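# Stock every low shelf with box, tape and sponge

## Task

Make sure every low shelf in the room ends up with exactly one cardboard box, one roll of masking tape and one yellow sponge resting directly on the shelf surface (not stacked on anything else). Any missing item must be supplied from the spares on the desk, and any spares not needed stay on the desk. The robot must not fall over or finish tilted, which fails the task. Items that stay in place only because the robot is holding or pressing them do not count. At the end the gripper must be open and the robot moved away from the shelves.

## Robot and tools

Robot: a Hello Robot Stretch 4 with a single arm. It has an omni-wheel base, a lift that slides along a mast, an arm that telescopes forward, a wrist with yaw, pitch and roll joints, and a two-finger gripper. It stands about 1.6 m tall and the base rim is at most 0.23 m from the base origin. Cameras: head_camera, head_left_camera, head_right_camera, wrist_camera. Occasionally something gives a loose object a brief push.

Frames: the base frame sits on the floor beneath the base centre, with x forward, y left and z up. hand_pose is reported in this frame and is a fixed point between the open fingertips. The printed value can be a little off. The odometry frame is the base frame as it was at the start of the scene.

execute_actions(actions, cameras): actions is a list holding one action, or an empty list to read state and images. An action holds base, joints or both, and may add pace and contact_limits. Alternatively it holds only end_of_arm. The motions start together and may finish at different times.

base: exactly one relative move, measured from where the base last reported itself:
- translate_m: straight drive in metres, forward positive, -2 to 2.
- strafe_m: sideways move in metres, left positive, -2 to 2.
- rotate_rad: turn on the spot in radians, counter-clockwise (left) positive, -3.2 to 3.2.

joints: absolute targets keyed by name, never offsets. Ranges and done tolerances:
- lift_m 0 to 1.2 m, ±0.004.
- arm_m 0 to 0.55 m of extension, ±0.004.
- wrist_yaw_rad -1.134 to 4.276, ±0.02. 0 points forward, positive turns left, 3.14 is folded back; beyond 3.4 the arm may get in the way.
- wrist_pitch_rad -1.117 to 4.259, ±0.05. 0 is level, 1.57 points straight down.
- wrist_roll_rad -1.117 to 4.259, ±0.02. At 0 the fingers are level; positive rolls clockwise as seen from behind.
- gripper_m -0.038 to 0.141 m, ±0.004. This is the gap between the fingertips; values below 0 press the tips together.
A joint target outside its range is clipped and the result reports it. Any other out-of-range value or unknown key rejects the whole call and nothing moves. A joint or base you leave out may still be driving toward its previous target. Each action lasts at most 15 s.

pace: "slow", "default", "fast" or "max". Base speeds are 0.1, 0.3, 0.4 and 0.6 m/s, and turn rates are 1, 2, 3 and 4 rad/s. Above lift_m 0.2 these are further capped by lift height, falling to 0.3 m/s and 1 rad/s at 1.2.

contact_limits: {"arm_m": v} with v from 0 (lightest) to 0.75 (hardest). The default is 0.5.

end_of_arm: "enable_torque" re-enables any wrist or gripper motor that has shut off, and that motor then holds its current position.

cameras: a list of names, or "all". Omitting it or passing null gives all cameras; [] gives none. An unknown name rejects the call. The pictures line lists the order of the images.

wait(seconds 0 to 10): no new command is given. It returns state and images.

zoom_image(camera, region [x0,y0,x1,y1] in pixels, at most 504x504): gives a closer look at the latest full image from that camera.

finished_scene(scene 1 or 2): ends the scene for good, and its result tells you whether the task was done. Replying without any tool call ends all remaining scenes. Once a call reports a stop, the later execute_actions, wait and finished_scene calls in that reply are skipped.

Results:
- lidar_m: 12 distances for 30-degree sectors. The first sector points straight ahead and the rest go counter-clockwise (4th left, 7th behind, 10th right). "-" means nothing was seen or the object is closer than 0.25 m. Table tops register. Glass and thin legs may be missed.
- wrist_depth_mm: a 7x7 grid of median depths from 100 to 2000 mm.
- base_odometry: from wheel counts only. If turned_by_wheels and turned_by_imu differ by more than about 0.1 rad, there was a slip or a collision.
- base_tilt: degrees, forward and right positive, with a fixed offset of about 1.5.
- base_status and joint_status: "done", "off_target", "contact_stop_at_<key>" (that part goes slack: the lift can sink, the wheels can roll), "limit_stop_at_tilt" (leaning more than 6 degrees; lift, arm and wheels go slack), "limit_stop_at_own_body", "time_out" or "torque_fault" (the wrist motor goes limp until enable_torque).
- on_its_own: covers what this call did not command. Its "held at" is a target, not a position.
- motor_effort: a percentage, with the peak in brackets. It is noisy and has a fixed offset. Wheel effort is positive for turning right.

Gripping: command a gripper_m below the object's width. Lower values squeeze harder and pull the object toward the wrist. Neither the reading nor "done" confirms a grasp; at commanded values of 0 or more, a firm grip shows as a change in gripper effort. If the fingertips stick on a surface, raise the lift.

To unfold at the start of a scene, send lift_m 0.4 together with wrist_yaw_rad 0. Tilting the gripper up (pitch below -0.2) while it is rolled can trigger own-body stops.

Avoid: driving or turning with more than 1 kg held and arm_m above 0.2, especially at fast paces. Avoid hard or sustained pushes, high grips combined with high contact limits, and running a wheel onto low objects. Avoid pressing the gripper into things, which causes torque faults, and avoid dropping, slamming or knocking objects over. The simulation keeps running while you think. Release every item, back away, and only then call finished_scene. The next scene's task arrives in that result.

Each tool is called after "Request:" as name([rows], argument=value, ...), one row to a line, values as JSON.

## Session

Request:
execute_actions(actions=[])

Scene clock: 0.00 s.
base_odometry: x=+0.000 y=+0.000 heading=+0.000 (m, m, rad; odometry frame)
turned_by_wheels: +0.000 (rad since the last result)
turned_by_imu: +0.000 (rad since the last result)
base_tilt: forward=-0.2 right=+1.3 (deg)
lidar_m: 0.68 0.67 0.77 1.08 0.70 0.78 1.27 2.25 0.79 0.65 0.64 0.72
base_status: not commanded
joint_positions: lift_m=+0.146 arm_m=-0.001 wrist_yaw_rad=+3.174 wrist_pitch_rad=-0.004 wrist_roll_rad=+0.019 gripper_m=+0.057
joint_status: not commanded
motor_effort: lift_m=+19 arm_m=+0 wrist_yaw_rad=+0 wrist_pitch_rad=-6 wrist_roll_rad=+1 gripper_m=-3 wheel_0=+1 wheel_1=+0 wheel_2=+0 (%)
hand_pose: x=-0.1208 y=+0.0781 z=+0.3258 quat_wxyz=(-0.016, +0.002, +0.009, +1.000) (m; base frame)
wrist_depth_mm: - 143 222 - - 1430 1118 / - 111 141 - - 1464 788 / - 111 140 - 1708 1025 1060 / - 121 144 - 1661 1025 1060 / 146 149 - - 1618 1042 1060 / 213 1464 1160 1366 204 1008 991 / 211 931 798 148 854 798 741
pictures: head_camera, head_left_camera, head_right_camera, wrist_camera
camera_calibration (this result's frames):
wrist_camera: T_world_to_cam=[[-0.0753029, 0.995924, -0.0496427, -0.0615181], [-0.0307878, -0.0520825, -0.998168, 0.393385], [-0.996685, -0.0736365, 0.0345843, 0.101185], [0, 0, 0, 1]] pos_world=[0.108328, 0.0892067, 0.386111]
Images, in order (width x height): head_camera 420x560, head_left_camera 420x672, head_right_camera 420x672, wrist_camera 616x392.

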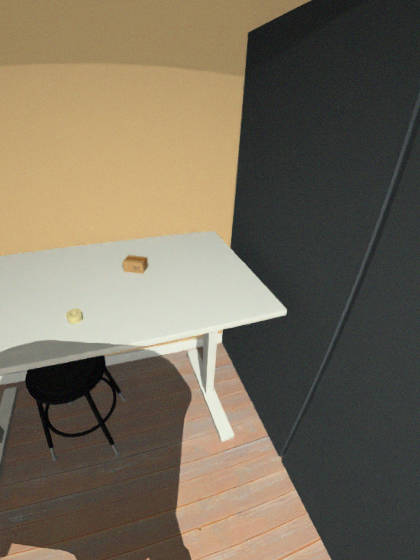

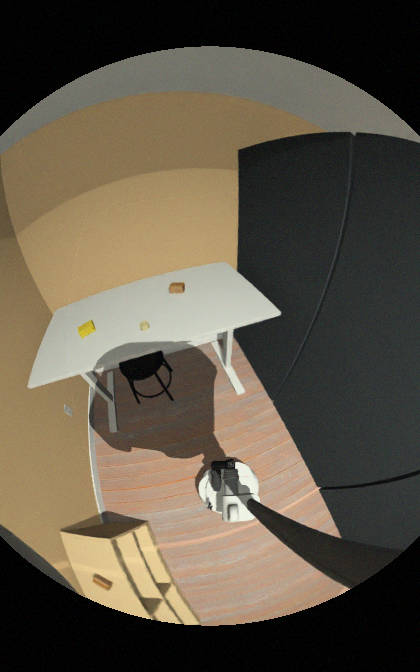

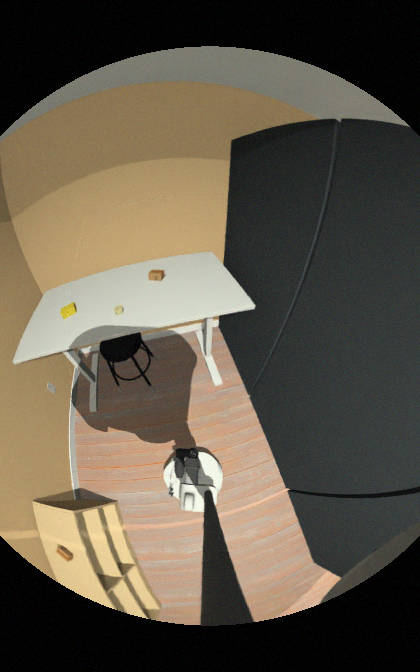

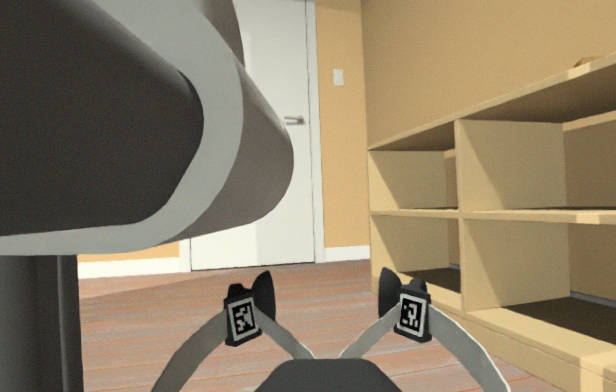

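Request:
execute_actions([
  {"base":{"rotate_rad":0.61},"joints":{"lift_m":0.7,"wrist_yaw_rad":0,"gripper_m":0.09,"wrist_roll_rad":0},"pace":"max"},
], cameras=["head_camera","head_left_camera","head_right_camera"])

Scene clock: 2.70 s.
base_odometry: x=+0.000 y=+0.000 heading=+0.610 (m, m, rad; odometry frame)
turned_by_wheels: +0.610 (rad since the last result)
turned_by_imu: +0.625 (rad since the last result)
base_tilt: forward=-0.2 right=+1.3 (deg)
lidar_m: 0.67 0.80 1.06 0.69 0.79 1.49 1.26 0.72 0.62 0.64 0.77 0.67
base_status: done
joint_positions: lift_m=+0.700 arm_m=-0.001 wrist_yaw_rad=+0.000 wrist_pitch_rad=-0.004 wrist_roll_rad=+0.001 gripper_m=+0.090
joint_status: all done
motor_effort: lift_m=+21(25) arm_m=+0(0) wrist_yaw_rad=-2(5) wrist_pitch_rad=-6(6) wrist_roll_rad=+0(2) gripper_m=-2(4) wheel_0=-2(9) wheel_1=+0(9) wheel_2=-1(12) (%)
hand_pose: x=+0.4588 y=-0.0873 z=+0.8793 quat_wxyz=(+1.000, +0.000, -0.002, +0.000) (m; base frame)
wrist_depth_mm: 1118 1464 1430 1308 1229 1138 1060 / 1118 1397 1464 1308 1205 1138 1060 / 1138 1464 1397 1308 1229 1118 1060 / 1060 917 842 788 750 683 647 / 1118 1464 1430 1308 1205 1138 1060 / 1098 1397 216 1308 1205 1098 1060 / 1098 1060 878 148 1205 1098 1042
pictures: head_camera, head_left_camera, head_right_camera
Images, in order (width x height): head_camera 420x560, head_left_camera 420x672, head_right_camera 420x672.

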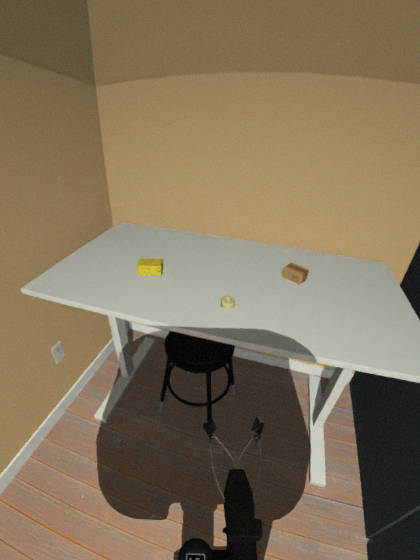

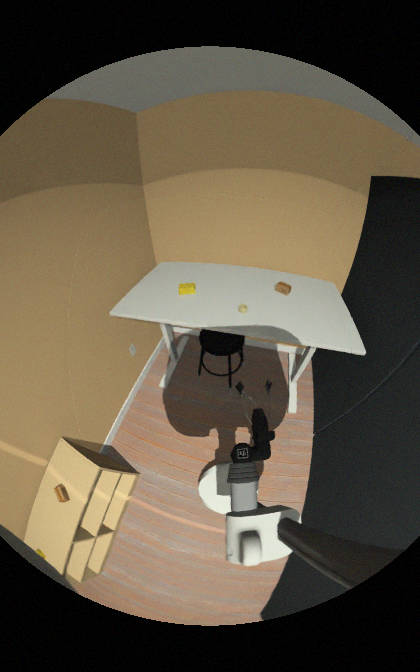

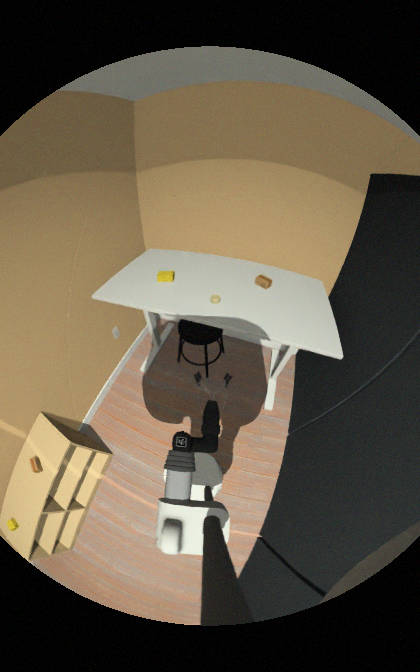

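Request:
zoom_image(camera="head_right_camera", region=[0, 400, 130, 570])

Request:
execute_actions([
  {"base":{"translate_m":0.25},"joints":{"lift_m":1.17,"wrist_pitch_rad":1.35,"arm_m":0.05},"pace":"max"},
], cameras=["wrist_camera"])

Region (0, 400, 130, 570) of head_right_camera's 420x672 image, scaled by 2.965, with more detail than that image has; it fills the left 385 columns of this view, and the rest is white.

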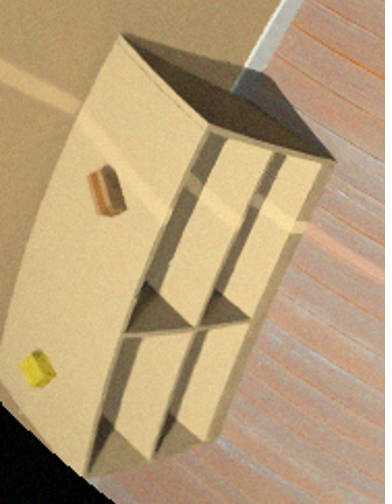

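Scene clock: 4.87 s.
base_odometry: x=+0.205 y=+0.143 heading=+0.610 (m, m, rad; odometry frame)
turned_by_wheels: +0.000 (rad since the last result)
turned_by_imu: +0.000 (rad since the last result)
base_tilt: forward=-0.2 right=+1.3 (deg)
lidar_m: 0.42 0.57 0.93 0.76 0.74 1.34 1.39 0.83 0.70 0.70 0.50 0.45
base_status: done
joint_positions: lift_m=+1.170 arm_m=+0.049 wrist_yaw_rad=+0.000 wrist_pitch_rad=+1.350 wrist_roll_rad=+0.001 gripper_m=+0.090
joint_status: all done
motor_effort: lift_m=+21(24) arm_m=+6(9) wrist_yaw_rad=+0(1) wrist_pitch_rad=-2(3) wrist_roll_rad=+0(0) gripper_m=-1(2) wheel_0=+0(7) wheel_1=+0(6) wheel_2=-1(11) (%)
hand_pose: x=+0.2830 y=-0.0874 z=+1.0666 quat_wxyz=(+0.781, +0.000, +0.625, +0.000) (m; base frame)
wrist_depth_mm: 415 410 402 402 394 387 384 / 1138 404 392 382 379 375 373 / 1255 1397 1397 1366 373 366 357 / 1281 1366 1336 1336 1308 1281 1255 / 1336 1336 1281 1255 1281 1255 1229 / 1281 1308 216 1255 214 1205 1160 / 1255 1255 1025 148 1182 1160 1160
pictures: wrist_camera
camera_calibration (this result's frames):
wrist_camera: T_world_to_cam=[[-0.0216057, -0.998568, -0.0489396, -0.0197968], [-0.968704, 0.0330166, -0.246013, 0.60723], [0.247276, 0.0420927, -0.96803, 1.19332], [0, 0, 0, 1]] pos_world=[0.29272, -0.0900471, 1.30358]
Images, in order (width x height): wrist_camera 616x392.

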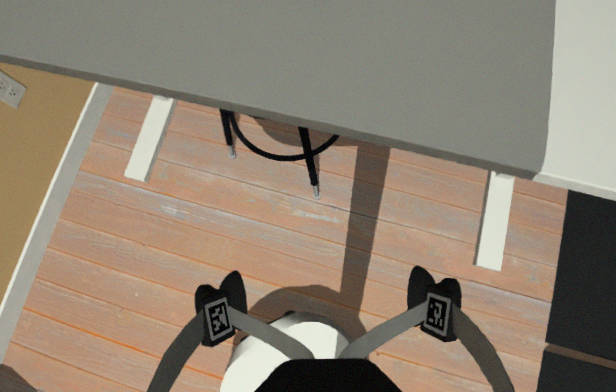

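Request:
execute_actions([
  {"joints":{"lift_m":1.125,"arm_m":0.4},"pace":"max"},
], cameras=["wrist_camera"])

Scene clock: 6.77 s.
base_odometry: x=+0.205 y=+0.143 heading=+0.610 (m, m, rad; odometry frame)
turned_by_wheels: +0.000 (rad since the last result)
turned_by_imu: +0.000 (rad since the last result)
base_tilt: forward=-0.2 right=+1.3 (deg)
lidar_m: 0.43 0.52 0.94 0.75 0.72 1.35 1.38 0.84 0.70 0.71 0.51 0.41
base_status: not commanded
joint_positions: lift_m=+1.125 arm_m=+0.399 wrist_yaw_rad=+0.000 wrist_pitch_rad=+1.350 wrist_roll_rad=+0.000 gripper_m=+0.090
joint_status: all done
motor_effort: lift_m=+18(18) arm_m=+6(4) wrist_yaw_rad=-1(0) wrist_pitch_rad=+0(2) wrist_roll_rad=+0(1) gripper_m=-3(0) wheel_0=+0(0) wheel_1=+0(1) wheel_2=-1(1) (%)
hand_pose: x=+0.6330 y=-0.0874 z=+1.0218 quat_wxyz=(+0.781, +0.000, +0.625, +0.000) (m; base frame)
wrist_depth_mm: 359 357 351 347 342 338 336 / 345 342 336 332 332 327 322 / 334 330 325 322 319 314 312 / 322 319 314 312 307 304 301 / 310 307 304 301 297 294 291 / 300 297 216 285 214 282 283 / 291 289 283 147 276 273 274
pictures: wrist_camera
camera_calibration (this result's frames):
wrist_camera: T_world_to_cam=[[-0.0211188, -0.998581, -0.0488888, -0.0147723], [-0.968676, 0.0325393, -0.246186, 0.935396], [0.247428, 0.0421583, -0.967989, 1.06328], [0, 0, 0, 1]] pos_world=[0.642698, -0.0900147, 1.25881]
Images, in order (width x height): wrist_camera 616x392.

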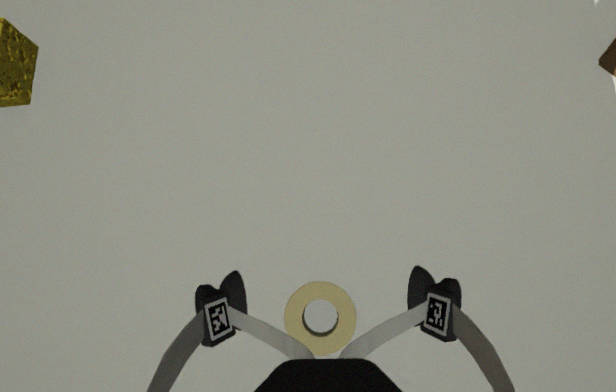

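Request:
execute_actions([
  {"joints":{"lift_m":1.077,"arm_m":0.377,"wrist_yaw_rad":0.08,"gripper_m":0.08},"pace":"fast"},
], cameras=["wrist_camera"])

Scene clock: 8.10 s.
base_odometry: x=+0.205 y=+0.143 heading=+0.610 (m, m, rad; odometry frame)
turned_by_wheels: +0.000 (rad since the last result)
turned_by_imu: +0.000 (rad since the last result)
base_tilt: forward=-0.2 right=+1.3 (deg)
lidar_m: 0.44 0.53 0.93 0.73 0.72 1.35 1.40 0.83 0.71 0.71 0.50 0.44
base_status: not commanded
joint_positions: lift_m=+1.077 arm_m=+0.378 wrist_yaw_rad=+0.080 wrist_pitch_rad=+1.351 wrist_roll_rad=+0.000 gripper_m=+0.080
joint_status: all done
motor_effort: lift_m=+17(17) arm_m=-6(3) wrist_yaw_rad=+1(0) wrist_pitch_rad=-1(0) wrist_roll_rad=+0(0) gripper_m=-2(3) wheel_0=+0(0) wheel_1=+0(0) wheel_2=-1(1) (%)
hand_pose: x=+0.6187 y=-0.0821 z=+0.9739 quat_wxyz=(+0.780, -0.025, +0.625, +0.031) (m; base frame)
wrist_depth_mm: 303 298 296 291 289 283 281 / 291 289 285 282 277 274 271 / 282 278 274 271 268 264 262 / 271 267 266 262 258 255 253 / 262 258 256 253 251 248 245 / 253 250 218 243 214 238 237 / 246 243 238 148 233 231 231
pictures: wrist_camera
camera_calibration (this result's frames):
wrist_camera: T_world_to_cam=[[0.0582315, -0.997106, -0.0488838, -0.061119], [-0.968258, -0.0444883, -0.245963, 0.902719], [0.243076, 0.0616549, -0.968046, 1.02457], [0, 0, 0, 1]] pos_world=[0.628575, -0.0839516, 1.21088]
Images, in order (width x height): wrist_camera 616x392.

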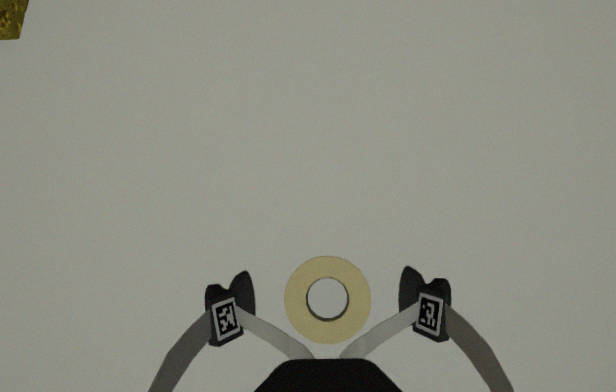

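Request:
execute_actions([
  {"joints":{"gripper_m":0.015,"lift_m":1.075}},
], cameras=["wrist_camera"])

Scene clock: 9.70 s.
base_odometry: x=+0.205 y=+0.143 heading=+0.610 (m, m, rad; odometry frame)
turned_by_wheels: +0.000 (rad since the last result)
turned_by_imu: +0.000 (rad since the last result)
base_tilt: forward=-0.3 right=+1.3 (deg)
lidar_m: 0.44 0.53 0.92 0.75 0.72 1.35 1.38 0.82 0.69 0.72 0.50 0.45
base_status: not commanded
joint_positions: lift_m=+1.075 arm_m=+0.378 wrist_yaw_rad=+0.080 wrist_pitch_rad=+1.350 wrist_roll_rad=+0.000 gripper_m=+0.015
joint_status: all done
motor_effort: lift_m=+16(17) arm_m=-5(5) wrist_yaw_rad=-1(1) wrist_pitch_rad=+0(2) wrist_roll_rad=-1(0) gripper_m=-17(23) wheel_0=+0(0) wheel_1=+1(0) wheel_2=-2(1) (%)
hand_pose: x=+0.6188 y=-0.0821 z=+0.9719 quat_wxyz=(+0.780, -0.025, +0.625, +0.031) (m; base frame)
wrist_depth_mm: 301 296 296 290 286 281 278 / 290 286 283 278 276 272 271 / 281 276 273 268 265 262 259 / 270 265 263 259 257 253 251 / 258 256 254 251 249 246 244 / 252 248 197 213 203 237 236 / 243 241 236 206 231 199 229
pictures: wrist_camera
camera_calibration (this result's frames):
wrist_camera: T_world_to_cam=[[0.0585295, -0.997088, -0.0488887, -0.0613705], [-0.96819, -0.0447625, -0.246181, 0.902463], [0.243275, 0.0617423, -0.96799, 1.02252], [0, 0, 0, 1]] pos_world=[0.628594, -0.0839278, 1.20895]
Images, in order (width x height): wrist_camera 616x392.

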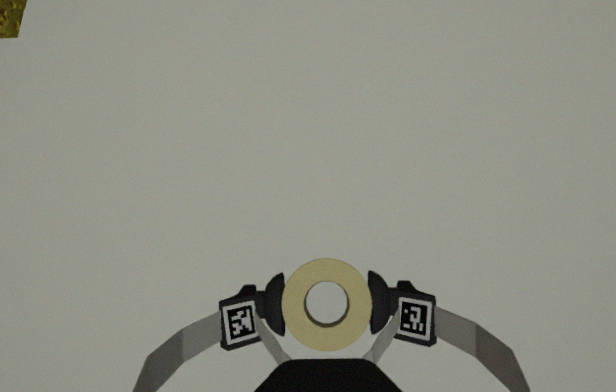

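Request:
execute_actions([
  {"base":{"translate_m":-0.4},"joints":{"lift_m":1.1,"arm_m":0.05},"pace":"max"},
], cameras=[])

Request:
execute_actions([
  {"base":{"rotate_rad":1.95},"joints":{"lift_m":0.8},"pace":"max"},
], cameras=["head_camera","wrist_camera"])

Scene clock: 12.73 s.
base_odometry: x=-0.123 y=-0.086 heading=+0.610 (m, m, rad; odometry frame)
turned_by_wheels: +0.000 (rad since the last result)
turned_by_imu: -0.001 (rad since the last result)
base_tilt: forward=-0.2 right=+1.3 (deg)
lidar_m: 0.82 0.98 0.72 0.69 0.86 2.12 1.17 0.69 0.59 0.58 0.70 0.82
base_status: done
joint_positions: lift_m=+1.100 arm_m=+0.051 wrist_yaw_rad=+0.080 wrist_pitch_rad=+1.351 wrist_roll_rad=+0.000 gripper_m=+0.015
joint_status: all done
motor_effort: lift_m=+20(23) arm_m=-5(6) wrist_yaw_rad=+0(1) wrist_pitch_rad=-3(3) wrist_roll_rad=+0(0) gripper_m=-18(18) wheel_0=+1(3) wheel_1=+1(4) wheel_2=+0(10) (%)
hand_pose: x=+0.2915 y=-0.0821 z=+0.9966 quat_wxyz=(+0.780, -0.025, +0.625, +0.031) (m; base frame)
wrist_depth_mm: 1205 1430 1430 1430 1397 1366 1336 / 1281 1397 1397 1336 1336 1336 1308 / 1366 1336 1336 1308 1308 1308 1281 / 1336 1308 1281 1255 1255 1229 1205 / 1255 1255 1205 1205 1205 1205 1098 / 1138 1205 197 213 204 1160 1008 / 1160 1160 960 206 1118 627 931
pictures: none
No camera images: the call's "cameras" was empty. Leave "cameras" out to get every camera's image.

Scene clock: 15.50 s.
base_odometry: x=-0.123 y=-0.086 heading=+2.560 (m, m, rad; odometry frame)
turned_by_wheels: +1.950 (rad since the last result)
turned_by_imu: +2.000 (rad since the last result)
base_tilt: forward=-0.2 right=+1.4 (deg)
lidar_m: 0.78 1.24 2.08 0.77 0.59 0.59 0.66 0.84 0.82 0.92 1.12 0.71
base_status: done
joint_positions: lift_m=+0.800 arm_m=+0.051 wrist_yaw_rad=+0.080 wrist_pitch_rad=+1.350 wrist_roll_rad=+0.000 gripper_m=+0.015
joint_status: all done
motor_effort: lift_m=+19(19) arm_m=-5(5) wrist_yaw_rad=-1(0) wrist_pitch_rad=-2(1) wrist_roll_rad=+0(0) gripper_m=-21(13) wheel_0=-2(7) wheel_1=+0(3) wheel_2=+0(7) (%)
hand_pose: x=+0.2917 y=-0.0821 z=+0.6967 quat_wxyz=(+0.780, -0.025, +0.625, +0.031) (m; base frame)
wrist_depth_mm: 1098 1098 1098 976 946 654 640 / 1042 1042 1042 1042 946 891 627 / 1025 1008 1008 991 976 878 931 / 991 991 976 960 931 931 917 / 960 946 946 917 904 904 891 / 931 917 198 213 204 878 866 / 904 891 668 206 854 508 842
pictures: head_camera, wrist_camera
camera_calibration (this result's frames):
wrist_camera: T_world_to_cam=[[0.0586178, -0.997083, -0.0488845, -0.0557067], [-0.968235, -0.0448619, -0.245984, 0.517889], [0.243073, 0.0617507, -0.96804, 0.835779], [0, 0, 0, 1]] pos_world=[0.301549, -0.0839207, 0.933737]
Images, in order (width x height): head_camera 420x560, wrist_camera 616x392.

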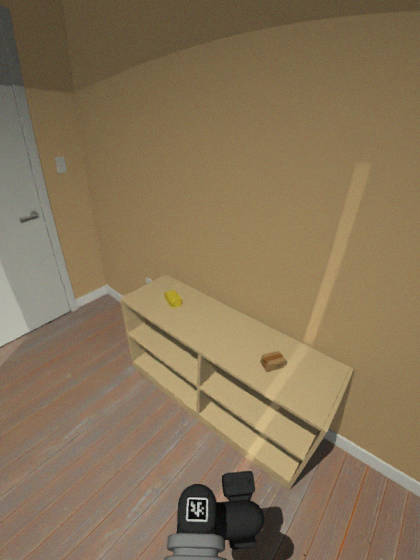

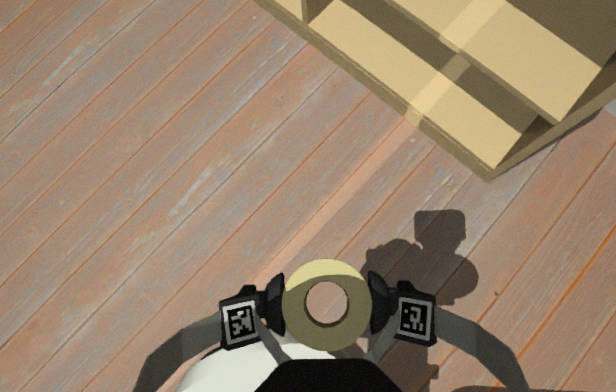

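Request:
execute_actions([
  {"base":{"translate_m":0.34},"joints":{"arm_m":0.52,"lift_m":0.79},"pace":"max"},
], cameras=["head_camera","wrist_camera"])

Scene clock: 18.00 s.
base_odometry: x=-0.407 y=+0.101 heading=+2.560 (m, m, rad; odometry frame)
turned_by_wheels: +0.000 (rad since the last result)
turned_by_imu: +0.001 (rad since the last result)
base_tilt: forward=-0.2 right=+1.3 (deg)
lidar_m: 0.53 0.78 1.88 1.09 0.87 0.86 0.96 1.06 1.03 1.04 0.47 0.45
base_status: done
joint_positions: lift_m=+0.790 arm_m=+0.519 wrist_yaw_rad=+0.080 wrist_pitch_rad=+1.350 wrist_roll_rad=+0.000 gripper_m=+0.015
joint_status: all done
motor_effort: lift_m=+18(19) arm_m=+6(4) wrist_yaw_rad=-1(1) wrist_pitch_rad=-1(2) wrist_roll_rad=+1(0) gripper_m=-18(17) wheel_0=+0(2) wheel_1=+0(7) wheel_2=+2(12) (%)
hand_pose: x=+0.7598 y=-0.0821 z=+0.6868 quat_wxyz=(+0.780, -0.025, +0.625, +0.031) (m; base frame)
wrist_depth_mm: 310 362 355 353 343 274 234 / 342 347 343 340 340 317 263 / 340 334 332 327 322 322 304 / 327 322 319 315 314 307 307 / 315 312 309 306 301 298 294 / 307 301 197 214 203 290 287 / 878 290 287 206 281 223 277
pictures: head_camera, wrist_camera
camera_calibration (this result's frames):
wrist_camera: T_world_to_cam=[[0.0589216, -0.997066, -0.0488661, -0.0838616], [-0.968175, -0.0451495, -0.246169, 0.968813], [0.243241, 0.0618156, -0.967994, 0.712186], [0, 0, 0, 1]] pos_world=[0.76969, -0.0838982, 0.923785]
Images, in order (width x height): head_camera 420x560, wrist_camera 616x392.

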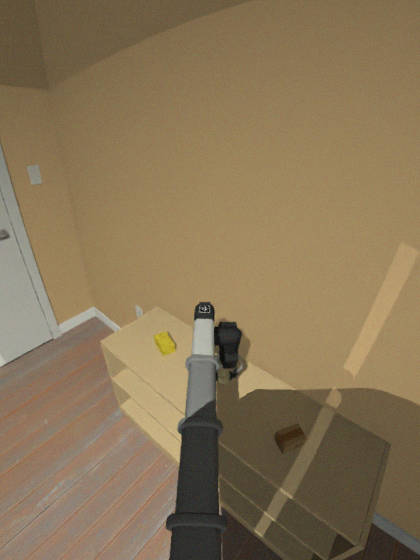

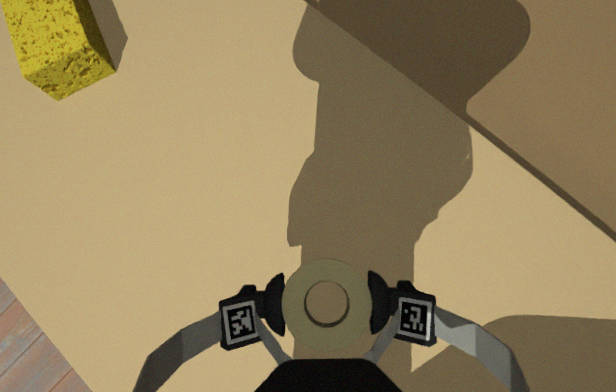

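Request:
execute_actions([
  {"joints":{"lift_m":0.738},"pace":"fast"},
], cameras=[])

Request:
execute_actions([
  {"joints":{"gripper_m":0.085}},
], cameras=["wrist_camera"])

Scene clock: 19.10 s.
base_odometry: x=-0.407 y=+0.101 heading=+2.560 (m, m, rad; odometry frame)
turned_by_wheels: +0.000 (rad since the last result)
turned_by_imu: +0.000 (rad since the last result)
base_tilt: forward=-0.2 right=+1.3 (deg)
lidar_m: 0.52 0.79 1.89 1.08 0.86 0.85 0.97 1.04 1.03 1.06 0.46 0.43
base_status: not commanded
joint_positions: lift_m=+0.738 arm_m=+0.519 wrist_yaw_rad=+0.080 wrist_pitch_rad=+1.350 wrist_roll_rad=+0.000 gripper_m=+0.015
joint_status: all done
motor_effort: lift_m=+17(17) arm_m=+5(5) wrist_yaw_rad=-1(1) wrist_pitch_rad=+0(1) wrist_roll_rad=+1(0) gripper_m=-17(17) wheel_0=+0(0) wheel_1=+0(0) wheel_2=+1(2) (%)
hand_pose: x=+0.7598 y=-0.0821 z=+0.6349 quat_wxyz=(+0.780, -0.025, +0.625, +0.031) (m; base frame)
wrist_depth_mm: 285 298 297 291 291 274 235 / 293 289 285 282 277 281 263 / 281 279 273 271 268 264 268 / 271 268 265 263 258 256 253 / 263 260 256 253 251 248 247 / 253 250 196 214 203 239 236 / 246 243 238 206 234 200 231
pictures: none
No camera images: the call's "cameras" was empty. Leave "cameras" out to get every camera's image.

Scene clock: 20.60 s.
base_odometry: x=-0.407 y=+0.101 heading=+2.560 (m, m, rad; odometry frame)
turned_by_wheels: +0.000 (rad since the last result)
turned_by_imu: +0.000 (rad since the last result)
base_tilt: forward=-0.2 right=+1.3 (deg)
lidar_m: 0.52 0.78 1.88 1.07 0.87 0.85 0.95 1.05 1.02 1.08 0.46 0.44
base_status: not commanded
joint_positions: lift_m=+0.738 arm_m=+0.519 wrist_yaw_rad=+0.080 wrist_pitch_rad=+1.350 wrist_roll_rad=+0.000 gripper_m=+0.085
joint_status: all done
motor_effort: lift_m=+17(17) arm_m=+6(6) wrist_yaw_rad=-1(1) wrist_pitch_rad=-1(0) wrist_roll_rad=+0(1) gripper_m=-5(17) wheel_0=+0(0) wheel_1=+0(0) wheel_2=+2(1) (%)
hand_pose: x=+0.7598 y=-0.0821 z=+0.6349 quat_wxyz=(+0.780, -0.025, +0.625, +0.031) (m; base frame)
wrist_depth_mm: 285 298 296 293 291 274 234 / 293 289 285 281 278 281 263 / 282 278 274 271 268 265 270 / 272 268 265 262 259 256 254 / 263 259 256 253 251 249 246 / 252 251 216 236 215 238 237 / 246 243 238 148 233 232 231
pictures: wrist_camera
camera_calibration (this result's frames):
wrist_camera: T_world_to_cam=[[0.058828, -0.997071, -0.0488656, -0.0863332], [-0.968185, -0.0450603, -0.246146, 0.956029], [0.243223, 0.0617912, -0.968, 0.661974], [0, 0, 0, 1]] pos_world=[0.769684, -0.0839057, 0.871895]
Images, in order (width x height): wrist_camera 616x392.

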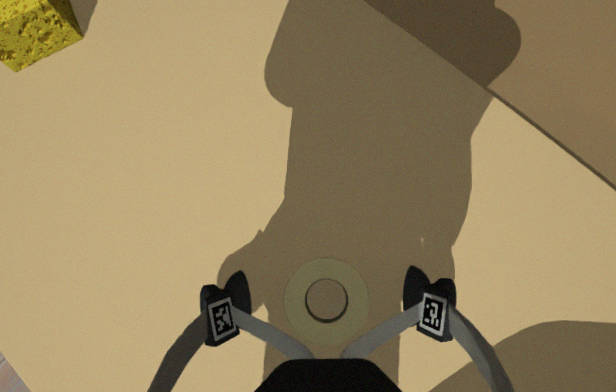

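Request:
execute_actions([
  {"joints":{"lift_m":0.77,"arm_m":0.02,"wrist_yaw_rad":0},"pace":"max"},
], cameras=["head_camera"])

Request:
execute_actions([
  {"base":{"rotate_rad":2.59},"joints":{"lift_m":0.4},"pace":"max"},
], cameras=["head_right_camera"])

Scene clock: 22.97 s.
base_odometry: x=-0.407 y=+0.101 heading=+2.560 (m, m, rad; odometry frame)
turned_by_wheels: +0.000 (rad since the last result)
turned_by_imu: +0.000 (rad since the last result)
base_tilt: forward=-0.2 right=+1.3 (deg)
lidar_m: 0.52 0.81 1.88 1.08 0.88 0.86 0.97 1.03 1.02 1.05 0.45 0.45
base_status: not commanded
joint_positions: lift_m=+0.770 arm_m=+0.021 wrist_yaw_rad=+0.000 wrist_pitch_rad=+1.351 wrist_roll_rad=+0.000 gripper_m=+0.085
joint_status: all done
motor_effort: lift_m=+20(23) arm_m=-6(10) wrist_yaw_rad=+0(4) wrist_pitch_rad=-2(2) wrist_roll_rad=+0(0) gripper_m=+0(0) wheel_0=+0(0) wheel_1=+0(0) wheel_2=+1(1) (%)
hand_pose: x=+0.2548 y=-0.0874 z=+0.6666 quat_wxyz=(+0.780, +0.000, +0.625, +0.000) (m; base frame)
wrist_depth_mm: 1078 1025 647 627 332 322 319 / 1042 1008 931 615 615 317 309 / 1008 991 960 866 585 574 307 / 946 946 946 917 842 554 549 / 931 917 904 904 878 798 535 / 891 891 216 866 216 842 820 / 866 866 640 148 831 820 809
pictures: head_camera
Images, in order (width x height): head_camera 420x560.

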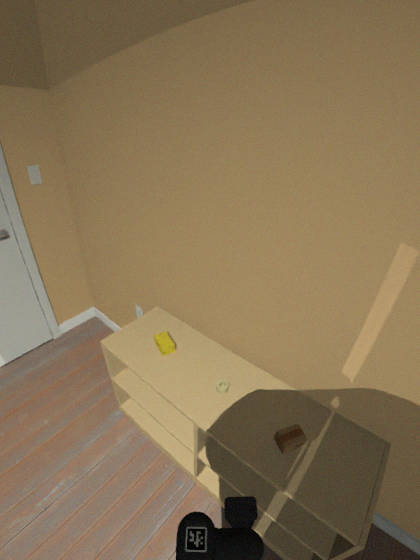

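Scene clock: 25.37 s.
base_odometry: x=-0.407 y=+0.101 heading=-1.134 (m, m, rad; odometry frame)
turned_by_wheels: +2.590 (rad since the last result)
turned_by_imu: +2.657 (rad since the last result)
base_tilt: forward=-0.2 right=+1.3 (deg)
lidar_m: 0.86 0.94 1.06 1.01 1.08 0.47 0.46 0.51 0.77 1.88 1.09 0.87
base_status: done
joint_positions: lift_m=+0.400 arm_m=+0.021 wrist_yaw_rad=+0.000 wrist_pitch_rad=+1.350 wrist_roll_rad=+0.000 gripper_m=+0.085
joint_status: all done
motor_effort: lift_m=+18(19) arm_m=-5(5) wrist_yaw_rad=-1(1) wrist_pitch_rad=+0(2) wrist_roll_rad=+0(0) gripper_m=-2(4) wheel_0=-1(6) wheel_1=+1(7) wheel_2=+0(11) (%)
hand_pose: x=+0.2550 y=-0.0874 z=+0.2968 quat_wxyz=(+0.781, +0.000, +0.625, +0.000) (m; base frame)
wrist_depth_mm: 627 621 621 603 603 591 585 / 609 603 591 591 574 574 564 / 585 580 569 564 559 549 544 / 564 559 549 544 535 535 530 / 544 539 535 525 521 512 508 / 525 521 216 512 216 496 492 / 508 504 303 148 484 477 480
pictures: head_right_camera
Images, in order (width x height): head_right_camera 420x672.

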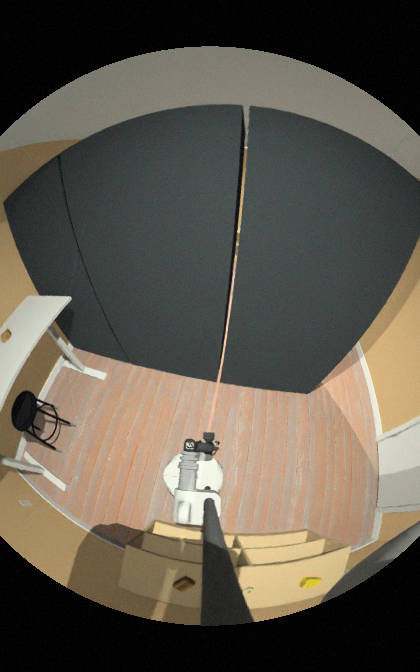

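Request:
execute_actions([
  {"base":{"strafe_m":-1.56},"pace":"max"},
], cameras=["head_camera"])

Request:
zoom_image(camera="head_camera", region=[100, 160, 260, 260])

Scene clock: 29.80 s.
base_odometry: x=-1.820 y=-0.559 heading=-1.134 (m, m, rad; odometry frame)
turned_by_wheels: +0.000 (rad since the last result)
turned_by_imu: -0.002 (rad since the last result)
base_tilt: forward=-0.3 right=+1.3 (deg)
lidar_m: 3.34 0.88 1.11 1.76 0.89 0.92 0.94 0.43 0.33 0.32 0.35 0.61
base_status: done
joint_positions: lift_m=+0.400 arm_m=+0.021 wrist_yaw_rad=+0.000 wrist_pitch_rad=+1.351 wrist_roll_rad=+0.000 gripper_m=+0.085
joint_status: not commanded
motor_effort: lift_m=+19(19) arm_m=-5(5) wrist_yaw_rad=+0(1) wrist_pitch_rad=-3(2) wrist_roll_rad=+0(0) gripper_m=-2(2) wheel_0=+0(14) wheel_1=-2(14) wheel_2=-1(2) (%)
hand_pose: x=+0.2549 y=-0.0874 z=+0.2967 quat_wxyz=(+0.781, +0.000, +0.625, +0.000) (m; base frame)
wrist_depth_mm: 627 621 609 603 597 585 554 / 597 597 591 585 580 569 544 / 580 580 574 564 559 554 530 / 559 559 549 549 530 535 512 / 544 539 530 525 521 512 500 / 525 521 216 512 216 496 480 / 508 504 301 148 488 477 469
pictures: head_camera
Images, in order (width x height): head_camera 420x560.

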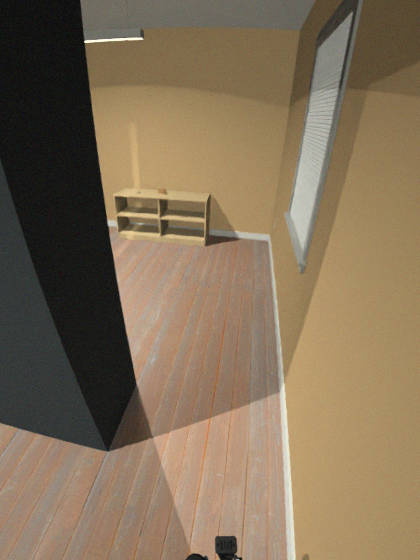

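Region (100, 160, 260, 260) of head_camera's 420x560 image, scaled by 3.150, with more detail than that image has; it fills the top 315 rows of this view, and the rest is white.

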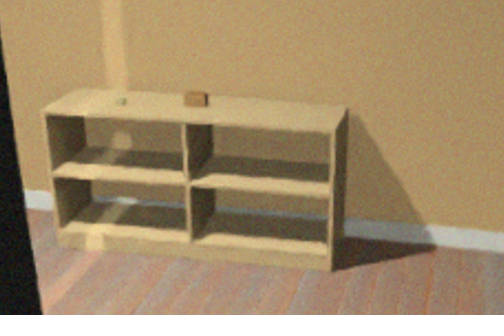

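Request:
execute_actions([
  {"base":{"rotate_rad":1.545},"pace":"max"},
], cameras=["head_camera"])

Scene clock: 31.80 s.
base_odometry: x=-1.820 y=-0.559 heading=+0.411 (m, m, rad; odometry frame)
turned_by_wheels: +1.545 (rad since the last result)
turned_by_imu: +1.585 (rad since the last result)
base_tilt: forward=-0.2 right=+1.3 (deg)
lidar_m: 1.84 0.88 0.92 0.96 0.40 0.32 0.33 0.35 0.59 3.31 0.88 1.05
base_status: done
joint_positions: lift_m=+0.400 arm_m=+0.021 wrist_yaw_rad=+0.000 wrist_pitch_rad=+1.350 wrist_roll_rad=+0.000 gripper_m=+0.085
joint_status: not commanded
motor_effort: lift_m=+19(19) arm_m=-5(5) wrist_yaw_rad=-1(1) wrist_pitch_rad=-2(1) wrist_roll_rad=+1(0) gripper_m=+1(1) wheel_0=-2(5) wheel_1=+1(9) wheel_2=+0(12) (%)
hand_pose: x=+0.2549 y=-0.0874 z=+0.2967 quat_wxyz=(+0.781, +0.000, +0.625, +0.000) (m; base frame)
wrist_depth_mm: 627 627 615 609 597 591 585 / 609 603 591 585 574 569 569 / 580 585 574 569 564 554 544 / 564 559 554 544 539 530 525 / 539 539 535 525 521 517 512 / 525 521 216 512 216 496 492 / 508 504 301 147 484 480 484
pictures: head_camera
Images, in order (width x height): head_camera 420x560.

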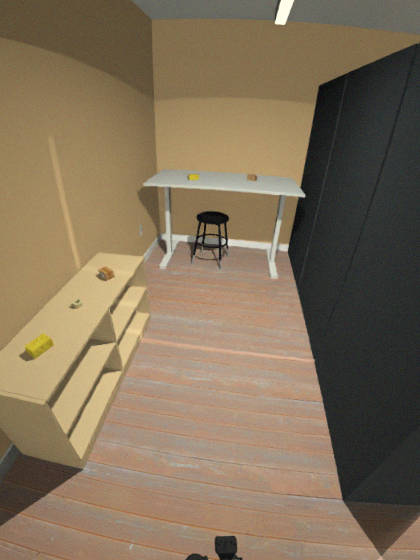

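Request:
execute_actions([
  {"base":{"rotate_rad":0.065},"pace":"max"},
], cameras=[])

Request:
execute_actions([
  {"base":{"translate_m":2.0},"joints":{"lift_m":1.17,"wrist_yaw_rad":1.57,"wrist_pitch_rad":1.57,"gripper_m":0.12,"arm_m":0.15},"pace":"max"},
], cameras=["head_camera","head_right_camera"])

Scene clock: 36.83 s.
base_odometry: x=-1.820 y=-0.559 heading=+0.476 (m, m, rad; odometry frame)
turned_by_wheels: +0.065 (rad since the last result)
turned_by_imu: +0.066 (rad since the last result)
base_tilt: forward=-0.2 right=+1.3 (deg)
lidar_m: 1.63 0.88 0.99 0.77 0.40 0.34 0.32 0.40 0.66 3.32 0.87 1.18
base_status: done
joint_positions: lift_m=+0.400 arm_m=+0.021 wrist_yaw_rad=+0.000 wrist_pitch_rad=+1.350 wrist_roll_rad=+0.000 gripper_m=+0.085
joint_status: not commanded
motor_effort: lift_m=+19(19) arm_m=-5(5) wrist_yaw_rad=-1(1) wrist_pitch_rad=+0(1) wrist_roll_rad=+1(0) gripper_m=+1(1) wheel_0=-2(7) wheel_1=+2(4) wheel_2=+1(8) (%)
hand_pose: x=+0.2549 y=-0.0874 z=+0.2967 quat_wxyz=(+0.781, +0.000, +0.625, +0.000) (m; base frame)
wrist_depth_mm: 634 621 615 615 603 597 580 / 609 597 591 580 580 569 569 / 585 574 569 564 554 554 549 / 564 559 549 544 539 530 525 / 544 535 530 530 521 517 512 / 530 521 215 512 216 492 492 / 508 500 303 148 484 480 480
pictures: none
No camera images: the call's "cameras" was empty. Leave "cameras" out to get every camera's image.

Scene clock: 42.13 s.
base_odometry: x=-0.043 y=+0.357 heading=+0.476 (m, m, rad; odometry frame)
turned_by_wheels: +0.000 (rad since the last result)
turned_by_imu: +0.005 (rad since the last result)
base_tilt: forward=-0.2 right=+1.3 (deg)
lidar_m: 0.61 0.68 0.68 0.48 0.37 0.56 2.29 1.26 1.04 1.03 0.78 0.60
base_status: done
joint_positions: lift_m=+1.170 arm_m=+0.149 wrist_yaw_rad=+1.570 wrist_pitch_rad=+1.570 wrist_roll_rad=+0.000 gripper_m=+0.120
joint_status: all done
motor_effort: lift_m=+21(25) arm_m=+6(5) wrist_yaw_rad=+0(7) wrist_pitch_rad=+1(2) wrist_roll_rad=+0(0) gripper_m=-3(2) wheel_0=-1(12) wheel_1=+0(5) wheel_2=-1(14) (%)
hand_pose: x=+0.4074 y=+0.0002 z=+1.0596 quat_wxyz=(+0.501, -0.499, +0.500, +0.500) (m; base frame)
wrist_depth_mm: 732 1008 1308 1281 1182 1060 1008 / 976 1118 1308 1281 1281 1255 1255 / 1366 1308 1281 1281 1281 1255 1098 / 1336 1098 1078 1281 1308 1255 1255 / 1336 1078 1078 1281 1308 1229 1229 / 1308 1336 216 1281 1255 210 707 / 1336 1308 1308 152 1255 946 340
pictures: head_camera, head_right_camera
Images, in order (width x height): head_camera 420x560, head_right_camera 420x672.

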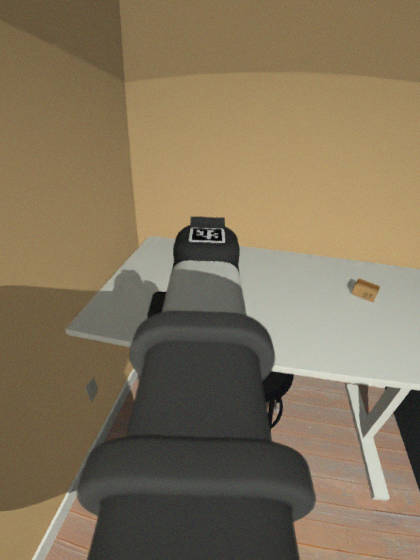

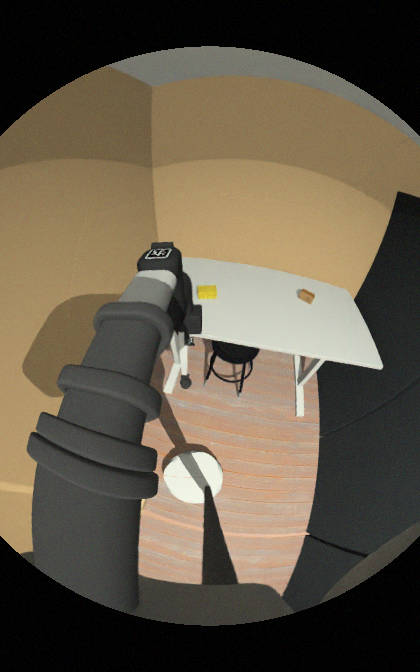

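Request:
execute_actions([
  {"base":{"translate_m":0.2},"joints":{"wrist_pitch_rad":1.7,"arm_m":0.45},"pace":"max"},
], cameras=["wrist_camera"])

Scene clock: 44.37 s.
base_odometry: x=+0.135 y=+0.449 heading=+0.476 (m, m, rad; odometry frame)
turned_by_wheels: +0.000 (rad since the last result)
turned_by_imu: +0.000 (rad since the last result)
base_tilt: forward=-0.2 right=+1.3 (deg)
lidar_m: 0.40 0.45 0.64 0.65 0.48 0.46 2.50 1.30 1.06 1.04 0.50 0.40
base_status: done
joint_positions: lift_m=+1.170 arm_m=+0.449 wrist_yaw_rad=+1.570 wrist_pitch_rad=+1.699 wrist_roll_rad=+0.000 gripper_m=+0.120
joint_status: all done
motor_effort: lift_m=+21(21) arm_m=+6(7) wrist_yaw_rad=+0(1) wrist_pitch_rad=+2(6) wrist_roll_rad=+0(1) gripper_m=+1(1) wheel_0=+0(1) wheel_1=-1(8) wheel_2=+2(9) (%)
hand_pose: x=+0.7073 y=-0.0371 z=+1.0620 quat_wxyz=(+0.467, -0.531, +0.531, +0.467) (m; base frame)
wrist_depth_mm: 324 319 315 312 309 306 303 / 329 325 320 317 314 310 307 / 336 330 325 324 319 317 314 / 342 336 332 325 324 322 319 / 347 342 338 289 329 327 324 / 355 349 216 296 293 210 329 / 362 355 351 152 340 338 334
pictures: wrist_camera
camera_calibration (this result's frames):
wrist_camera: T_world_to_cam=[[0.998546, -0.0375955, -0.0386419, -0.657479], [-0.0335717, -0.994424, 0.0999678, -0.051484], [-0.0421848, -0.0985251, -0.99424, 1.30919], [0, 0, 0, 1]] pos_world=[0.710023, 0.0530734, 1.28139]
Images, in order (width x height): wrist_camera 616x392.

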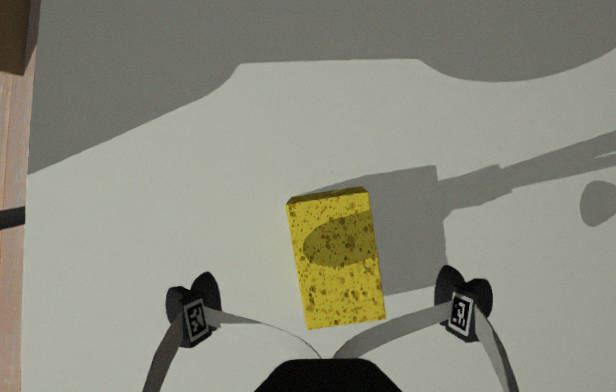

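Request:
execute_actions([
  {"joints":{"wrist_pitch_rad":1.735,"wrist_yaw_rad":1.69,"arm_m":0.453,"lift_m":1.085,"gripper_m":0.1},"pace":"fast"},
], cameras=["wrist_camera"])

Scene clock: 45.70 s.
base_odometry: x=+0.135 y=+0.449 heading=+0.476 (m, m, rad; odometry frame)
turned_by_wheels: +0.000 (rad since the last result)
turned_by_imu: +0.000 (rad since the last result)
base_tilt: forward=-0.2 right=+1.3 (deg)
lidar_m: 0.39 0.45 0.63 0.61 0.49 0.47 2.50 1.31 1.07 1.05 0.51 0.41
base_status: not commanded
joint_positions: lift_m=+1.085 arm_m=+0.452 wrist_yaw_rad=+1.690 wrist_pitch_rad=+1.734 wrist_roll_rad=+0.000 gripper_m=+0.100
joint_status: all done
motor_effort: lift_m=+17(19) arm_m=+6(10) wrist_yaw_rad=+1(4) wrist_pitch_rad=+3(5) wrist_roll_rad=+0(0) gripper_m=-6(4) wheel_0=+1(1) wheel_1=-2(2) wheel_2=+2(2) (%)
hand_pose: x=+0.7153 y=-0.0362 z=+0.9787 quat_wxyz=(+0.430, -0.570, +0.506, +0.484) (m; base frame)
wrist_depth_mm: 235 233 230 229 225 223 221 / 239 237 236 233 229 228 225 / 245 243 240 238 235 233 230 / 251 248 246 241 239 238 235 / 256 255 251 201 243 242 240 / 264 260 216 207 204 247 247 / 270 266 264 148 255 253 252
pictures: wrist_camera
camera_calibration (this result's frames):
wrist_camera: T_world_to_cam=[[0.996038, 0.0807114, -0.0373378, -0.663804], [0.0850446, -0.987243, 0.134607, -0.160567], [-0.0259972, -0.137249, -0.990195, 1.2099], [0, 0, 0, 1]] pos_world=[0.706283, 0.0611161, 1.19487]
Images, in order (width x height): wrist_camera 616x392.

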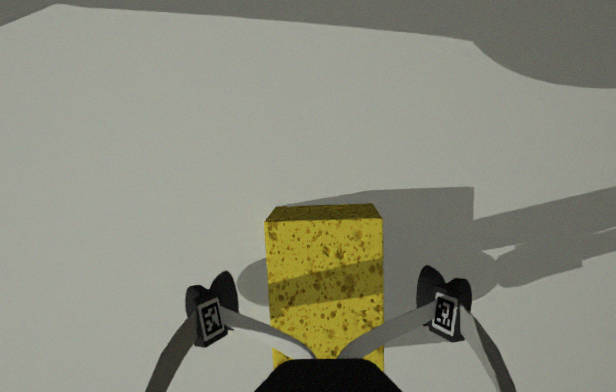

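Request:
execute_actions([
  {"joints":{"gripper_m":0.025}},
], cameras=["wrist_camera"])

Request:
execute_actions([
  {"base":{"translate_m":-0.2},"joints":{"lift_m":1.105,"arm_m":0.02},"pace":"max"},
], cameras=["wrist_camera"])

Scene clock: 47.40 s.
base_odometry: x=+0.135 y=+0.449 heading=+0.476 (m, m, rad; odometry frame)
turned_by_wheels: +0.000 (rad since the last result)
turned_by_imu: +0.000 (rad since the last result)
base_tilt: forward=-0.2 right=+1.3 (deg)
lidar_m: 0.40 0.46 0.63 0.64 0.49 0.47 2.52 1.29 1.08 1.04 0.52 0.41
base_status: not commanded
joint_positions: lift_m=+1.085 arm_m=+0.452 wrist_yaw_rad=+1.690 wrist_pitch_rad=+1.734 wrist_roll_rad=+0.000 gripper_m=+0.025
joint_status: all done
motor_effort: lift_m=+17(17) arm_m=+6(6) wrist_yaw_rad=+1(0) wrist_pitch_rad=+2(2) wrist_roll_rad=+0(0) gripper_m=-15(14) wheel_0=+1(1) wheel_1=-1(1) wheel_2=+2(2) (%)
hand_pose: x=+0.7153 y=-0.0362 z=+0.9787 quat_wxyz=(+0.430, -0.570, +0.506, +0.484) (m; base frame)
wrist_depth_mm: 235 233 229 227 226 223 220 / 240 237 235 232 230 228 225 / 246 243 240 237 235 233 229 / 251 249 246 240 239 238 235 / 257 255 252 191 243 243 240 / 264 260 209 195 193 248 246 / 271 265 264 198 255 253 252
pictures: wrist_camera
camera_calibration (this result's frames):
wrist_camera: T_world_to_cam=[[0.996038, 0.0807111, -0.0373378, -0.663805], [0.0850444, -0.987243, 0.134607, -0.160567], [-0.0259972, -0.137249, -0.990195, 1.2099], [0, 0, 0, 1]] pos_world=[0.706284, 0.0611161, 1.19487]
Images, in order (width x height): wrist_camera 616x392.

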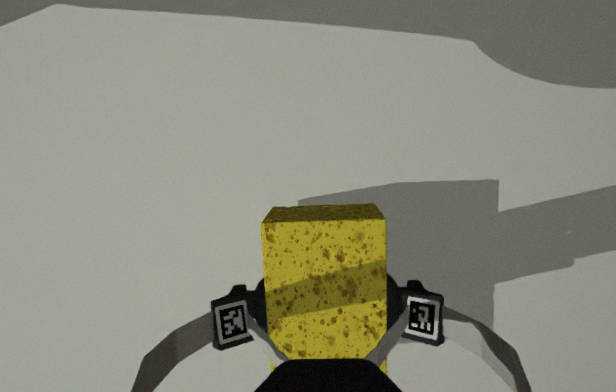

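Scene clock: 49.37 s.
base_odometry: x=-0.043 y=+0.357 heading=+0.476 (m, m, rad; odometry frame)
turned_by_wheels: +0.000 (rad since the last result)
turned_by_imu: -0.001 (rad since the last result)
base_tilt: forward=-0.2 right=+1.3 (deg)
lidar_m: 0.60 0.68 0.67 0.48 0.36 0.57 2.32 1.23 1.04 1.02 0.75 0.62
base_status: done
joint_positions: lift_m=+1.105 arm_m=+0.021 wrist_yaw_rad=+1.690 wrist_pitch_rad=+1.734 wrist_roll_rad=+0.000 gripper_m=+0.025
joint_status: all done
motor_effort: lift_m=+20(24) arm_m=-6(5) wrist_yaw_rad=+0(0) wrist_pitch_rad=+3(2) wrist_roll_rad=+0(0) gripper_m=-18(23) wheel_0=+0(5) wheel_1=+1(6) wheel_2=-2(10) (%)
hand_pose: x=+0.2843 y=-0.0363 z=+0.9985 quat_wxyz=(+0.429, -0.570, +0.506, +0.484) (m; base frame)
wrist_depth_mm: 1205 1160 1160 1160 1138 1118 1138 / 1182 1205 991 1160 1182 1138 1098 / 1229 1182 1008 1182 1182 1182 1160 / 1281 866 1008 1008 1182 1205 1182 / 1281 1281 1281 191 1229 1205 1229 / 1308 1336 208 195 193 1229 1138 / 1366 1336 1336 198 1308 1281 707
pictures: wrist_camera
camera_calibration (this result's frames):
wrist_camera: T_world_to_cam=[[0.996023, 0.0809015, -0.0373315, -0.233747], [0.0852365, -0.987204, 0.134772, -0.126811], [-0.0259505, -0.137418, -0.990173, 1.21818], [0, 0, 0, 1]] pos_world=[0.275239, 0.0611212, 1.21457]
Images, in order (width x height): wrist_camera 616x392.

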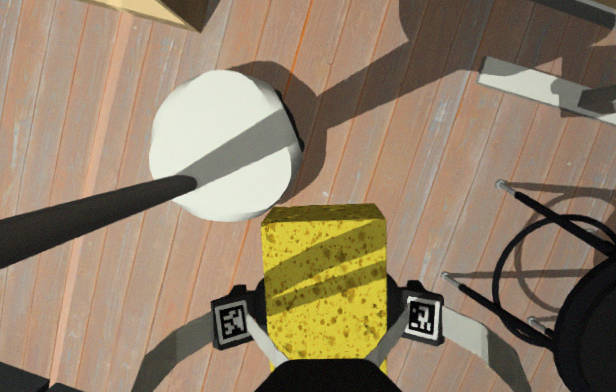

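Request:
execute_actions([
  {"base":{"rotate_rad":-1.52},"joints":{"lift_m":0.45},"pace":"max"},
], cameras=["head_right_camera"])

Request:
execute_actions([
  {"base":{"strafe_m":-2.0},"joints":{"lift_m":0.4},"pace":"max"},
], cameras=["head_camera"])

Scene clock: 52.13 s.
base_odometry: x=-0.043 y=+0.357 heading=-1.044 (m, m, rad; odometry frame)
turned_by_wheels: -1.520 (rad since the last result)
turned_by_imu: -1.559 (rad since the last result)
base_tilt: forward=-0.3 right=+1.3 (deg)
lidar_m: 1.02 0.75 0.62 0.58 0.71 0.67 0.43 0.36 0.61 2.31 1.20 1.03
base_status: done
joint_positions: lift_m=+0.450 arm_m=+0.021 wrist_yaw_rad=+1.690 wrist_pitch_rad=+1.734 wrist_roll_rad=+0.000 gripper_m=+0.025
joint_status: all done
motor_effort: lift_m=+18(18) arm_m=-5(5) wrist_yaw_rad=+0(1) wrist_pitch_rad=+2(1) wrist_roll_rad=+0(0) gripper_m=-17(19) wheel_0=+1(6) wheel_1=+2(5) wheel_2=+1(5) (%)
hand_pose: x=+0.2843 y=-0.0363 z=+0.3436 quat_wxyz=(+0.429, -0.570, +0.506, +0.484) (m; base frame)
wrist_depth_mm: 332 334 530 530 521 521 512 / 340 338 345 535 530 525 525 / 349 345 349 549 544 544 535 / 357 353 353 559 559 554 544 / 364 362 364 191 559 564 559 / 379 370 208 196 193 569 569 / 621 615 615 198 591 591 580
pictures: head_right_camera
Images, in order (width x height): head_right_camera 420x672.

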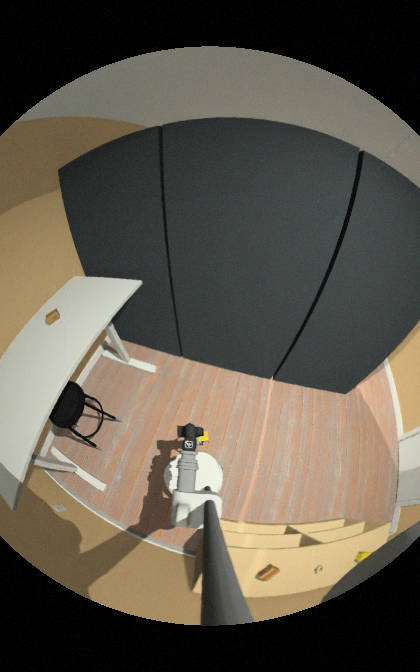

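Scene clock: 57.33 s.
base_odometry: x=-1.771 y=-0.649 heading=-1.044 (m, m, rad; odometry frame)
turned_by_wheels: +0.000 (rad since the last result)
turned_by_imu: +0.006 (rad since the last result)
base_tilt: forward=-0.2 right=+1.3 (deg)
lidar_m: 3.24 0.80 1.09 1.68 0.91 1.01 0.72 0.41 0.34 0.34 0.44 0.77
base_status: done
joint_positions: lift_m=+0.400 arm_m=+0.021 wrist_yaw_rad=+1.690 wrist_pitch_rad=+1.734 wrist_roll_rad=+0.000 gripper_m=+0.025
joint_status: all done
motor_effort: lift_m=+20(21) arm_m=-5(5) wrist_yaw_rad=+0(0) wrist_pitch_rad=+1(1) wrist_roll_rad=+0(0) gripper_m=-17(18) wheel_0=-1(15) wheel_1=+1(11) wheel_2=+1(0) (%)
hand_pose: x=+0.2843 y=-0.0363 z=+0.2936 quat_wxyz=(+0.429, -0.570, +0.506, +0.484) (m; base frame)
wrist_depth_mm: 285 286 484 480 477 469 466 / 293 290 349 492 488 480 477 / 298 294 307 504 496 492 488 / 306 301 310 512 508 504 496 / 312 309 322 191 508 517 508 / 320 319 208 196 193 521 521 / 330 324 559 198 539 535 525
pictures: head_camera
Images, in order (width x height): head_camera 420x560.

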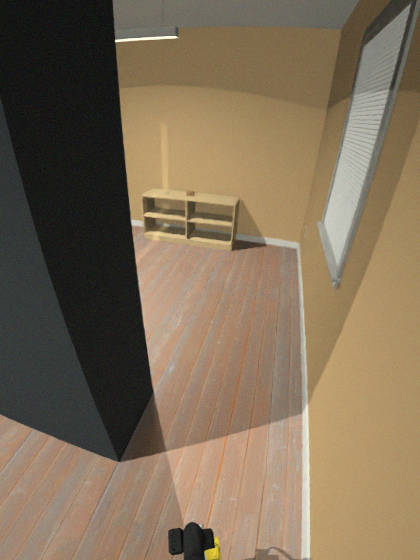

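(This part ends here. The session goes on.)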